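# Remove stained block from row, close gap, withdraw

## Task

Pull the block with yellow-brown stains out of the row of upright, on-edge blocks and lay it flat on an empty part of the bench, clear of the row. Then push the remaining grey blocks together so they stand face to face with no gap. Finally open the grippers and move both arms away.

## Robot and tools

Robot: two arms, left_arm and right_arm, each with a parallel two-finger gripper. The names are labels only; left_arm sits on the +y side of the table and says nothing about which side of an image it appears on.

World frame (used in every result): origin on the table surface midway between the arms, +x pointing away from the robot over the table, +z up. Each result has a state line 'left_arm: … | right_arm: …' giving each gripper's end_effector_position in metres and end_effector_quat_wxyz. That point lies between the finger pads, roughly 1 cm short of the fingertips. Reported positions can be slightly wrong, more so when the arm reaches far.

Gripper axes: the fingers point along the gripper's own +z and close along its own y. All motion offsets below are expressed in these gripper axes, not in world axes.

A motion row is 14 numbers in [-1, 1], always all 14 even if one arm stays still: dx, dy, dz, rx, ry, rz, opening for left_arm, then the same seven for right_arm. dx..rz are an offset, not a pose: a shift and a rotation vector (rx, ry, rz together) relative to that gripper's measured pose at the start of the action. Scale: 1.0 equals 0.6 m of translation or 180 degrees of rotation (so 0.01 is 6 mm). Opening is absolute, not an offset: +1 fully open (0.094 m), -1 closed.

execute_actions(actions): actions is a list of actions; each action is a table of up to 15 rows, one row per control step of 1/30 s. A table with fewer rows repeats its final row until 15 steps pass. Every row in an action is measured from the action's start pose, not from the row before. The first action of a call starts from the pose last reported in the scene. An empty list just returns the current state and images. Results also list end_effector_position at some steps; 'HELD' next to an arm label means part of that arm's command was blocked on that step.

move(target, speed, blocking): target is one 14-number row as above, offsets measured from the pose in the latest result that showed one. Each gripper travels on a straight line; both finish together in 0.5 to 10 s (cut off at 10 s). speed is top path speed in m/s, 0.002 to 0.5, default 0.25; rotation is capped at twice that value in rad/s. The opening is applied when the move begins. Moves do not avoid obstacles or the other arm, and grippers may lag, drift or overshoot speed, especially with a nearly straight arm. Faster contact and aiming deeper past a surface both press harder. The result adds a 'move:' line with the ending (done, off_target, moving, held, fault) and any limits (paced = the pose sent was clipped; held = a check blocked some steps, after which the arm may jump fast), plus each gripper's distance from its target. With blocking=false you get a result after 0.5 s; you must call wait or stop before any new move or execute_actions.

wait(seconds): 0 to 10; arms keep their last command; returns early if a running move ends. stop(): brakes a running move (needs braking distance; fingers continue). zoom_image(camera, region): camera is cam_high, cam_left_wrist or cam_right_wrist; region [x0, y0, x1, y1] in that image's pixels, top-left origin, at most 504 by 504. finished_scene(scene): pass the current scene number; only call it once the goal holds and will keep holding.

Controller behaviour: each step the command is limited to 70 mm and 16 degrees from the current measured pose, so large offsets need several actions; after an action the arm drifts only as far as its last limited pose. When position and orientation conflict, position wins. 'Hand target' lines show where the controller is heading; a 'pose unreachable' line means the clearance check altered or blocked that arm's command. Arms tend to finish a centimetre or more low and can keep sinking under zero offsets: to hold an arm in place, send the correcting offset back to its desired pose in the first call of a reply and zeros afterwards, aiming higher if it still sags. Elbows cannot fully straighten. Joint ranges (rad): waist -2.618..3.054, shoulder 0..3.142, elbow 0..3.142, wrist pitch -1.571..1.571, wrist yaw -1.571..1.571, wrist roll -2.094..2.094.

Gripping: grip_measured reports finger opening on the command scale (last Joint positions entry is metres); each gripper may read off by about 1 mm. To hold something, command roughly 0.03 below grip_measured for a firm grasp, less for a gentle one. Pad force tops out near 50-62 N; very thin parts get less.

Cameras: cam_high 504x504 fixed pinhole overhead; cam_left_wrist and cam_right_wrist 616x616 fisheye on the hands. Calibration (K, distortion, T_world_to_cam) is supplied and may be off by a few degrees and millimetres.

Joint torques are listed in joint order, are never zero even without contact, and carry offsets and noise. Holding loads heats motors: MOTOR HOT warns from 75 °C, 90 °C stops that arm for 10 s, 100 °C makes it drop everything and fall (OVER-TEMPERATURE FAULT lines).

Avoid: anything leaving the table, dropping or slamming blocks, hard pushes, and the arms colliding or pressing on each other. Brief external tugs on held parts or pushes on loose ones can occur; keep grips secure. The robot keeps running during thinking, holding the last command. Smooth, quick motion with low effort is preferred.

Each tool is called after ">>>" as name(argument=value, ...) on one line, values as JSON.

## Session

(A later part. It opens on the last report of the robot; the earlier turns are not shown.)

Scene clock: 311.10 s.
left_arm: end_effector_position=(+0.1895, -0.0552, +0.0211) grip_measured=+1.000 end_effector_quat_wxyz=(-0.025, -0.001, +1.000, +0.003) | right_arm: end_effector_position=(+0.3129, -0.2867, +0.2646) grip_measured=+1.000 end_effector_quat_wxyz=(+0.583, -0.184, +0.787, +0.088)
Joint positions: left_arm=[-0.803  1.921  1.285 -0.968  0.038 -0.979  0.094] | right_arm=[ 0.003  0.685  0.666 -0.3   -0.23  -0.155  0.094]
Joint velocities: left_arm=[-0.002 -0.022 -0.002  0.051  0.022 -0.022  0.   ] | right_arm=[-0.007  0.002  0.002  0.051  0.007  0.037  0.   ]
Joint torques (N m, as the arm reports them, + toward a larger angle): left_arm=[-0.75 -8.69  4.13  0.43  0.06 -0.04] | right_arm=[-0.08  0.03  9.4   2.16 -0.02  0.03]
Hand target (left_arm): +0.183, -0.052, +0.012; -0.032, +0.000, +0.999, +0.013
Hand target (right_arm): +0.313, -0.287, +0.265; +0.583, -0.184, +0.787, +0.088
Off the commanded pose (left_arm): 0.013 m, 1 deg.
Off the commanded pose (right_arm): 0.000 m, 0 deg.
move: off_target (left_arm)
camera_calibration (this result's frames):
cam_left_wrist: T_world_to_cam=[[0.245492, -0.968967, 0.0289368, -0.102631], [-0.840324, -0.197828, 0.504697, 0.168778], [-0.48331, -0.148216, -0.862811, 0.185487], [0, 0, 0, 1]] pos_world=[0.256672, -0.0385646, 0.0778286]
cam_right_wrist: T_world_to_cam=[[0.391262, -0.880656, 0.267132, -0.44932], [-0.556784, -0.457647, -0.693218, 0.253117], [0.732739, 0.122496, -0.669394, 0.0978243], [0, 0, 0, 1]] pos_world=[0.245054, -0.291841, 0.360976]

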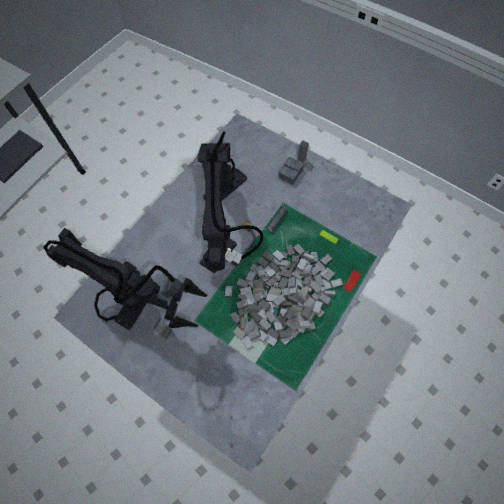

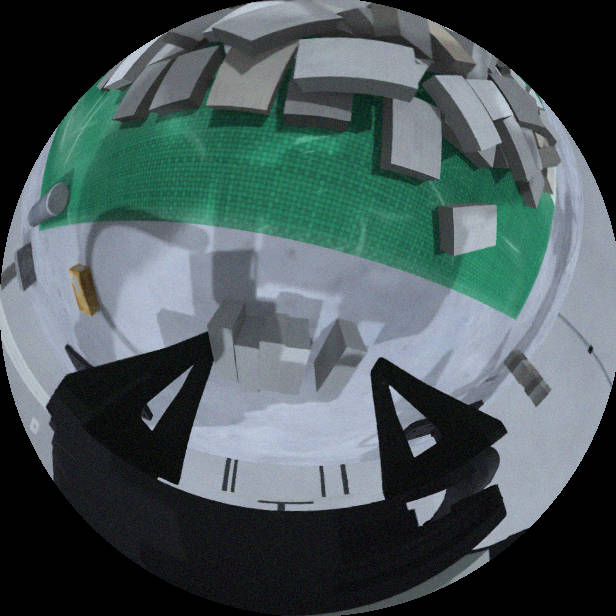

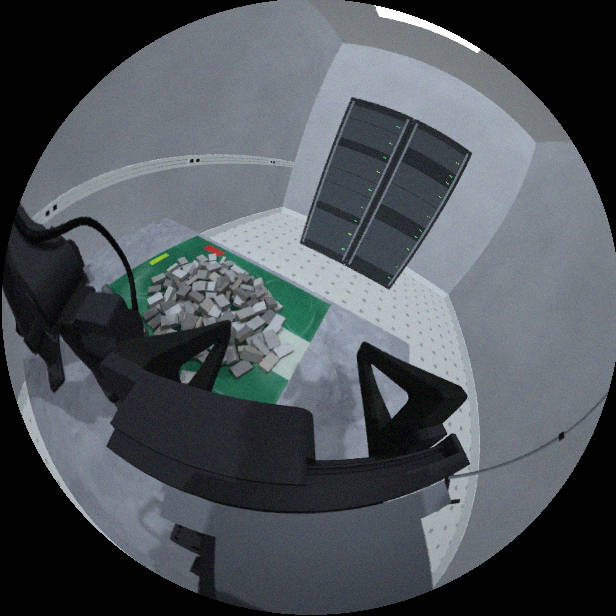

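Down around the row. Close gradually.

>>> execute_actions(actions=[[[0,0,0,0,0,0,0.8,0,0,0,0,0,0,1]],[[0,0,0,0,0,0,0.6,0,0,0,0,0,0,1]],[[0,0,0,0,0,0,0.4,0,0,0,0,0,0,1]],[[0,0,0,0,0,0,0.25,0,0,0,0,0,0,1]],[[0,0,0,0,0,0,0.1,0,0,0,0,0,0,1]],[[0,0,0,0,0,0,-0.05,0,0,0,0,0,0,1]],[[0,0,0,0,0,0,-0.05,0,0,0,0,0,0,1]]])

Scene clock: 317.37 s.
left_arm: end_effector_position=(+0.1896, -0.0526, +0.0211) grip_measured=+0.246 end_effector_quat_wxyz=(-0.024, -0.001, +1.000, +0.009) | right_arm: end_effector_position=(+0.3129, -0.2867, +0.2646) grip_measured=+1.000 end_effector_quat_wxyz=(+0.583, -0.184, +0.787, +0.088)
Joint positions: left_arm=[-0.803  1.921  1.285 -0.976  0.029 -0.98   0.059] | right_arm=[ 0.003  0.685  0.666 -0.3   -0.23  -0.155  0.094]
Joint velocities: left_arm=[ 0.002  0.002 -0.007  0.022 -0.051 -0.022 -0.001] | right_arm=[ 0.007 -0.002  0.007 -0.007  0.022 -0.022  0.   ]
Joint torques (N m, as the arm reports them, + toward a larger angle): left_arm=[ 0.06 -9.76  5.68  0.33  0.04  0.  ] | right_arm=[-0.09  0.04  9.41  2.17 -0.01  0.02]
Hand target (left_arm): +0.190, -0.053, +0.021; -0.024, -0.001, +1.000, +0.009
Hand target (right_arm): +0.313, -0.287, +0.265; +0.583, -0.184, +0.787, +0.088
Off the commanded pose (left_arm): 0.000 m, 0 deg.
Off the commanded pose (right_arm): 0.000 m, 0 deg.
Step readings (end_effector_position; steps 1 to 15: 1st action; 16 to 30: 2nd action; 31 to 45: 3rd action; 46 to 60: 4th action; 61 to 75: 5th action; 76 to 90: 6th action; 91 to 105: 7th action):
0: left_arm (+0.1898, -0.0557, +0.0211) | right_arm (+0.3129, -0.2867, +0.2646)
1: left_arm (+0.1899, -0.0554, +0.0211) | right_arm (+0.3129, -0.2867, +0.2646)
2: left_arm (+0.1899, -0.0552, +0.0211) | right_arm (+0.3129, -0.2867, +0.2646)
4: left_arm (+0.1899, -0.0551, +0.0211) | right_arm (+0.3129, -0.2867, +0.2646)
8: left_arm (+0.1899, -0.0551, +0.0211) | right_arm (+0.3129, -0.2867, +0.2646)
15: left_arm (+0.1899, -0.0551, +0.0211) | right_arm (+0.3129, -0.2867, +0.2646)
16: left_arm (+0.1899, -0.0544, +0.0211) | right_arm (+0.3129, -0.2867, +0.2646)
17: left_arm (+0.1898, -0.0542, +0.0211) | right_arm (+0.3129, -0.2867, +0.2646)
19: left_arm (+0.1898, -0.0542, +0.0211) | right_arm (+0.3129, -0.2867, +0.2646)
23: left_arm (+0.1898, -0.0542, +0.0211) | right_arm (+0.3129, -0.2867, +0.2646)
30: left_arm (+0.1898, -0.0542, +0.0211) | right_arm (+0.3129, -0.2867, +0.2646)
31: left_arm (+0.1898, -0.0534, +0.0211) | right_arm (+0.3129, -0.2867, +0.2646)
32: left_arm (+0.1896, -0.0533, +0.0211) | right_arm (+0.3129, -0.2867, +0.2646)
34: left_arm (+0.1896, -0.0533, +0.0211) | right_arm (+0.3129, -0.2867, +0.2646)
38: left_arm (+0.1896, -0.0533, +0.0211) | right_arm (+0.3129, -0.2867, +0.2646)
45: left_arm (+0.1896, -0.0533, +0.0211) | right_arm (+0.3129, -0.2867, +0.2646)
46: left_arm (+0.1896, -0.0527, +0.0211) | right_arm (+0.3129, -0.2867, +0.2646)
47: left_arm (+0.1896, -0.0526, +0.0211) | right_arm (+0.3129, -0.2867, +0.2646)
49: left_arm (+0.1896, -0.0526, +0.0211) | right_arm (+0.3129, -0.2867, +0.2646)
53: left_arm (+0.1896, -0.0526, +0.0211) | right_arm (+0.3129, -0.2867, +0.2646)
60: left_arm (+0.1896, -0.0526, +0.0211) | right_arm (+0.3129, -0.2867, +0.2646)
61: left_arm (+0.1896, -0.0526, +0.0211) | right_arm (+0.3129, -0.2867, +0.2646)
62: left_arm (+0.1896, -0.0526, +0.0211) | right_arm (+0.3129, -0.2867, +0.2646)
64: left_arm (+0.1896, -0.0526, +0.0211) | right_arm (+0.3129, -0.2867, +0.2646)
68: left_arm (+0.1896, -0.0526, +0.0211) | right_arm (+0.3129, -0.2867, +0.2646)
75: left_arm (+0.1896, -0.0526, +0.0211) | right_arm (+0.3129, -0.2867, +0.2646)
76: left_arm (+0.1896, -0.0526, +0.0211) | right_arm (+0.3129, -0.2867, +0.2646)
77: left_arm (+0.1896, -0.0526, +0.0211) | right_arm (+0.3129, -0.2867, +0.2646)
79: left_arm (+0.1896, -0.0526, +0.0211) | right_arm (+0.3129, -0.2867, +0.2646)
83: left_arm (+0.1896, -0.0526, +0.0211) | right_arm (+0.3129, -0.2867, +0.2646)
90: left_arm (+0.1896, -0.0526, +0.0211) | right_arm (+0.3129, -0.2867, +0.2646)
91: left_arm (+0.1896, -0.0526, +0.0211) | right_arm (+0.3129, -0.2867, +0.2646)
92: left_arm (+0.1896, -0.0526, +0.0211) | right_arm (+0.3129, -0.2867, +0.2646)
94: left_arm (+0.1896, -0.0526, +0.0211) | right_arm (+0.3129, -0.2867, +0.2646)
98: left_arm (+0.1896, -0.0526, +0.0211) | right_arm (+0.3129, -0.2867, +0.2646)
105: end_effector_position above
camera_calibration (this result's frames):
cam_left_wrist: T_world_to_cam=[[0.245505, -0.969225, 0.0181876, -0.0999529], [-0.841449, -0.203748, 0.50045, 0.169324], [-0.481342, -0.138167, -0.865575, 0.186143], [0, 0, 0, 1]] pos_world=[0.256615, -0.0366587, 0.0782003]
cam_right_wrist: T_world_to_cam=[[0.391262, -0.880656, 0.267132, -0.44932], [-0.556784, -0.457647, -0.693218, 0.253117], [0.732739, 0.122496, -0.669394, 0.0978243], [0, 0, 0, 1]] pos_world=[0.245054, -0.291841, 0.360976]

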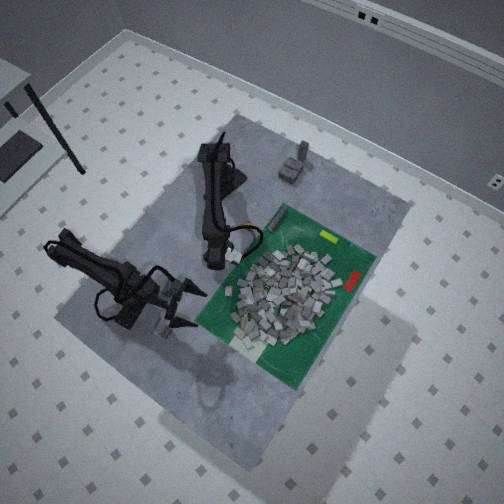

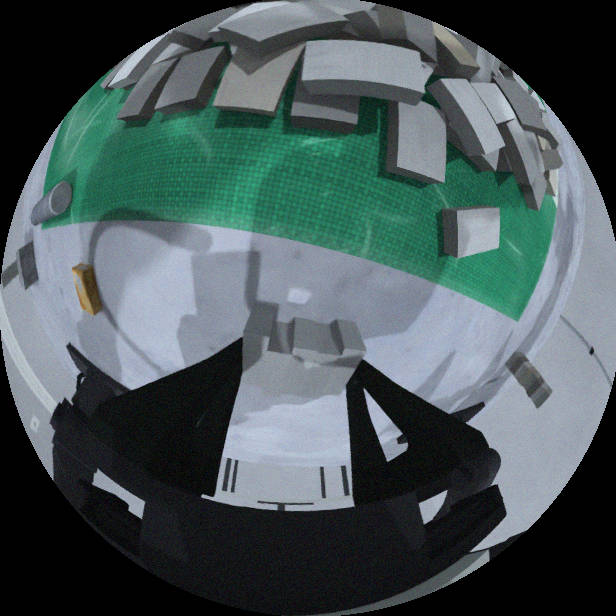

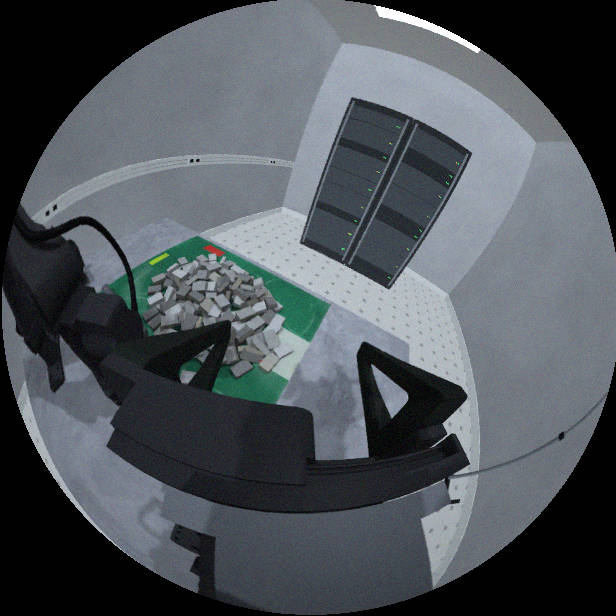

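Clamped at 59 mm. Release and clear.

>>> move(target=[0,0,0,0,0,0,0.6,0,0,0,0,0,0,1])

>>> move(target=[0,0,-0.2,0,0,0,0.6,0,0,0,0,0,0,1], speed=0.08)

>>> zoom_image(camera="cam_left_wrist", region=[100,200,420,400])

Scene clock: 320.30 s.
left_arm: end_effector_position=(+0.1896, -0.0526, +0.0211) grip_measured=+0.599 end_effector_quat_wxyz=(-0.024, -0.001, +1.000, +0.009) | right_arm: end_effector_position=(+0.3129, -0.2867, +0.2646) grip_measured=+1.000 end_effector_quat_wxyz=(+0.583, -0.184, +0.787, +0.088)
Joint positions: left_arm=[-0.803  1.921  1.285 -0.976  0.029 -0.98   0.075] | right_arm=[ 0.003  0.685  0.666 -0.3   -0.23  -0.155  0.094]
Joint velocities: left_arm=[-0.002  0.007  0.017 -0.051  0.051  0.007 -0.   ] | right_arm=[-0.007  0.007 -0.012 -0.022 -0.007  0.037  0.   ]
Joint torques (N m, as the arm reports them, + toward a larger angle): left_arm=[ 0.02 -9.76  5.69  0.33  0.05  0.  ] | right_arm=[-0.09  0.03  9.41  2.17 -0.01  0.03]
Hand target (left_arm): +0.190, -0.053, +0.021; -0.024, -0.001, +1.000, +0.009
Hand target (right_arm): +0.313, -0.287, +0.265; +0.583, -0.184, +0.787, +0.088
Off the commanded pose (left_arm): 0.000 m, 0 deg.
Off the commanded pose (right_arm): 0.000 m, 0 deg.
move: done
camera_calibration (this result's frames):
cam_left_wrist: T_world_to_cam=[[0.245505, -0.969225, 0.0181876, -0.0999529], [-0.841449, -0.203748, 0.50045, 0.169324], [-0.481342, -0.138167, -0.865575, 0.186143], [0, 0, 0, 1]] pos_world=[0.256615, -0.0366587, 0.0782003]
cam_right_wrist: T_world_to_cam=[[0.391262, -0.880656, 0.267132, -0.44932], [-0.556784, -0.457647, -0.693218, 0.253117], [0.732739, 0.122496, -0.669394, 0.0978243], [0, 0, 0, 1]] pos_world=[0.245054, -0.291841, 0.360976]

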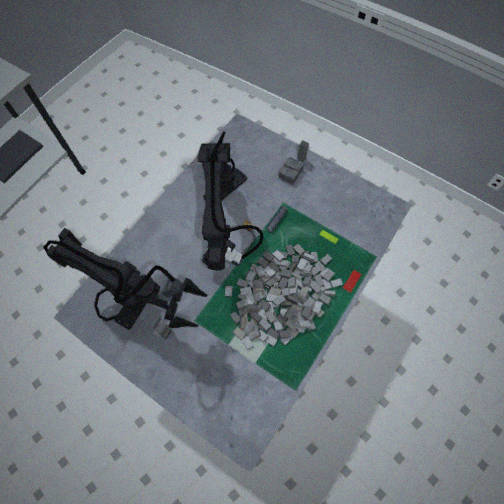

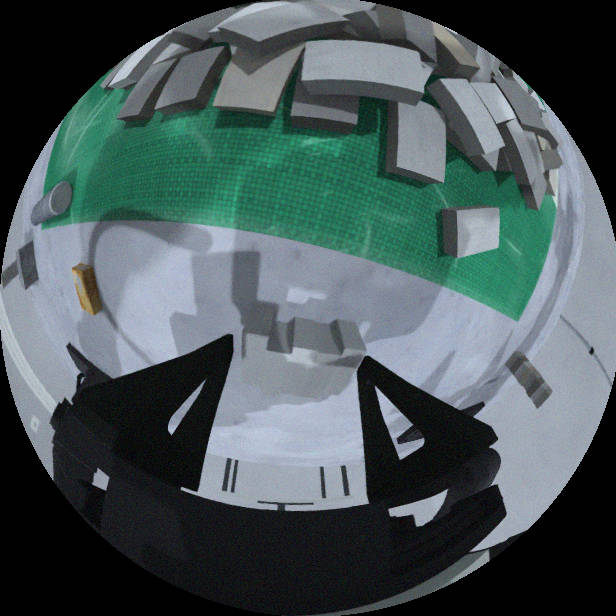

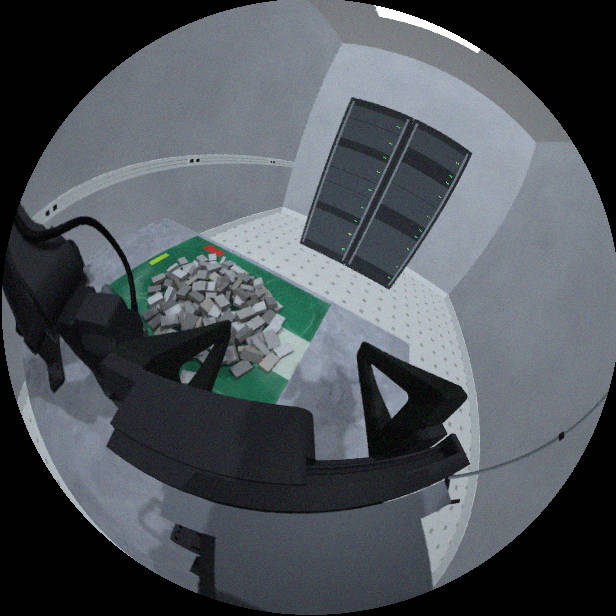

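Scene clock: 322.33 s.
left_arm: end_effector_position=(+0.1922, -0.0533, +0.1303) grip_measured=+0.599 end_effector_quat_wxyz=(-0.029, +0.000, +0.999, +0.016) | right_arm: end_effector_position=(+0.3129, -0.2867, +0.2646) grip_measured=+1.000 end_effector_quat_wxyz=(+0.583, -0.184, +0.787, +0.088)
Joint positions: left_arm=[-0.798  1.868  1.657 -1.418  0.029 -0.971  0.075] | right_arm=[ 0.003  0.685  0.666 -0.3   -0.23  -0.155  0.094]
Joint velocities: left_arm=[ 0.007  0.017 -0.012  0.022 -0.022  0.022 -0.   ] | right_arm=[ 0.017 -0.012  0.007 -0.022 -0.037  0.007  0.   ]
Joint torques (N m, as the arm reports them, + toward a larger angle): left_arm=[  0.79 -10.38   7.76   0.06   0.05   0.05] | right_arm=[-0.08  0.03  9.42  2.17 -0.01  0.03]
Hand target (left_arm): +0.195, -0.052, +0.141; -0.024, -0.002, +1.000, +0.009
Hand target (right_arm): +0.313, -0.287, +0.265; +0.583, -0.184, +0.787, +0.088
Off the commanded pose (left_arm): 0.011 m, 1 deg.
Off the commanded pose (right_arm): 0.000 m, 0 deg.
move: off_target (left_arm)
camera_calibration (this result's frames):
cam_left_wrist: T_world_to_cam=[[0.24266, -0.970108, 0.00243444, -0.100678], [-0.837121, -0.208126, 0.505878, 0.114941], [-0.490249, -0.124794, -0.862602, 0.283898], [0, 0, 0, 1]] pos_world=[0.259831, -0.0383173, 0.18699]
cam_right_wrist: T_world_to_cam=[[0.391262, -0.880656, 0.267132, -0.44932], [-0.556784, -0.457647, -0.693218, 0.253117], [0.732739, 0.122496, -0.669394, 0.0978243], [0, 0, 0, 1]] pos_world=[0.245054, -0.291841, 0.360976]

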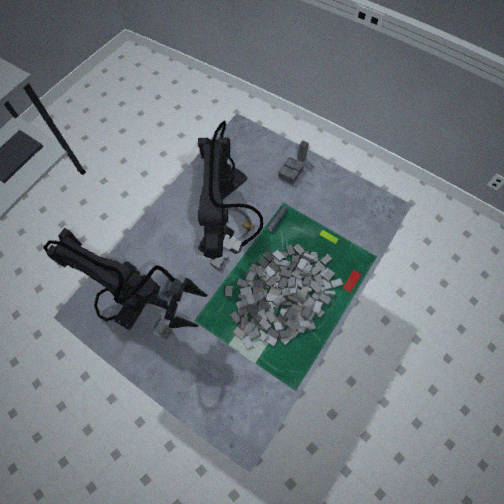

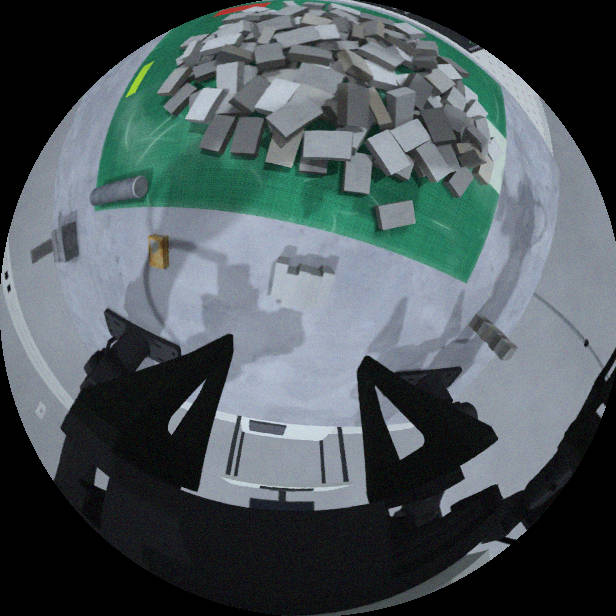

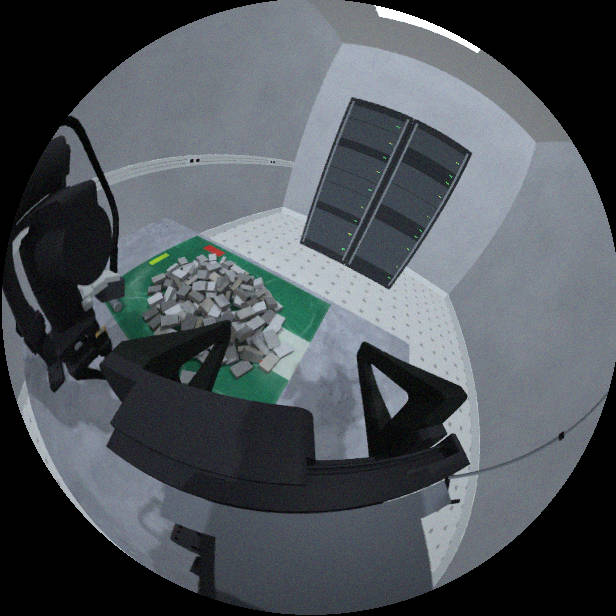

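Region (100, 200, 420, 400) of cam_left_wrist's 616x616 image, scaled by 1.575, with more detail than that image has; it fills the top 315 rows of this view, and the rest is white.

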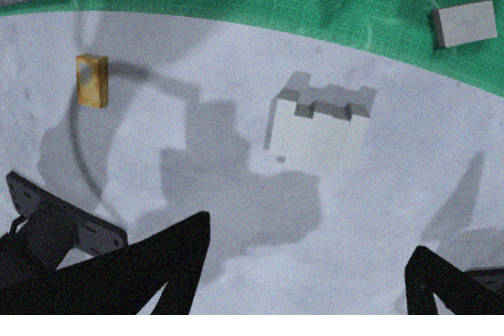

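Row is closed with only slight stagger, and the stained block is lying flat.

>>> finished_scene(scene=2)

The scene is finished: the task was done.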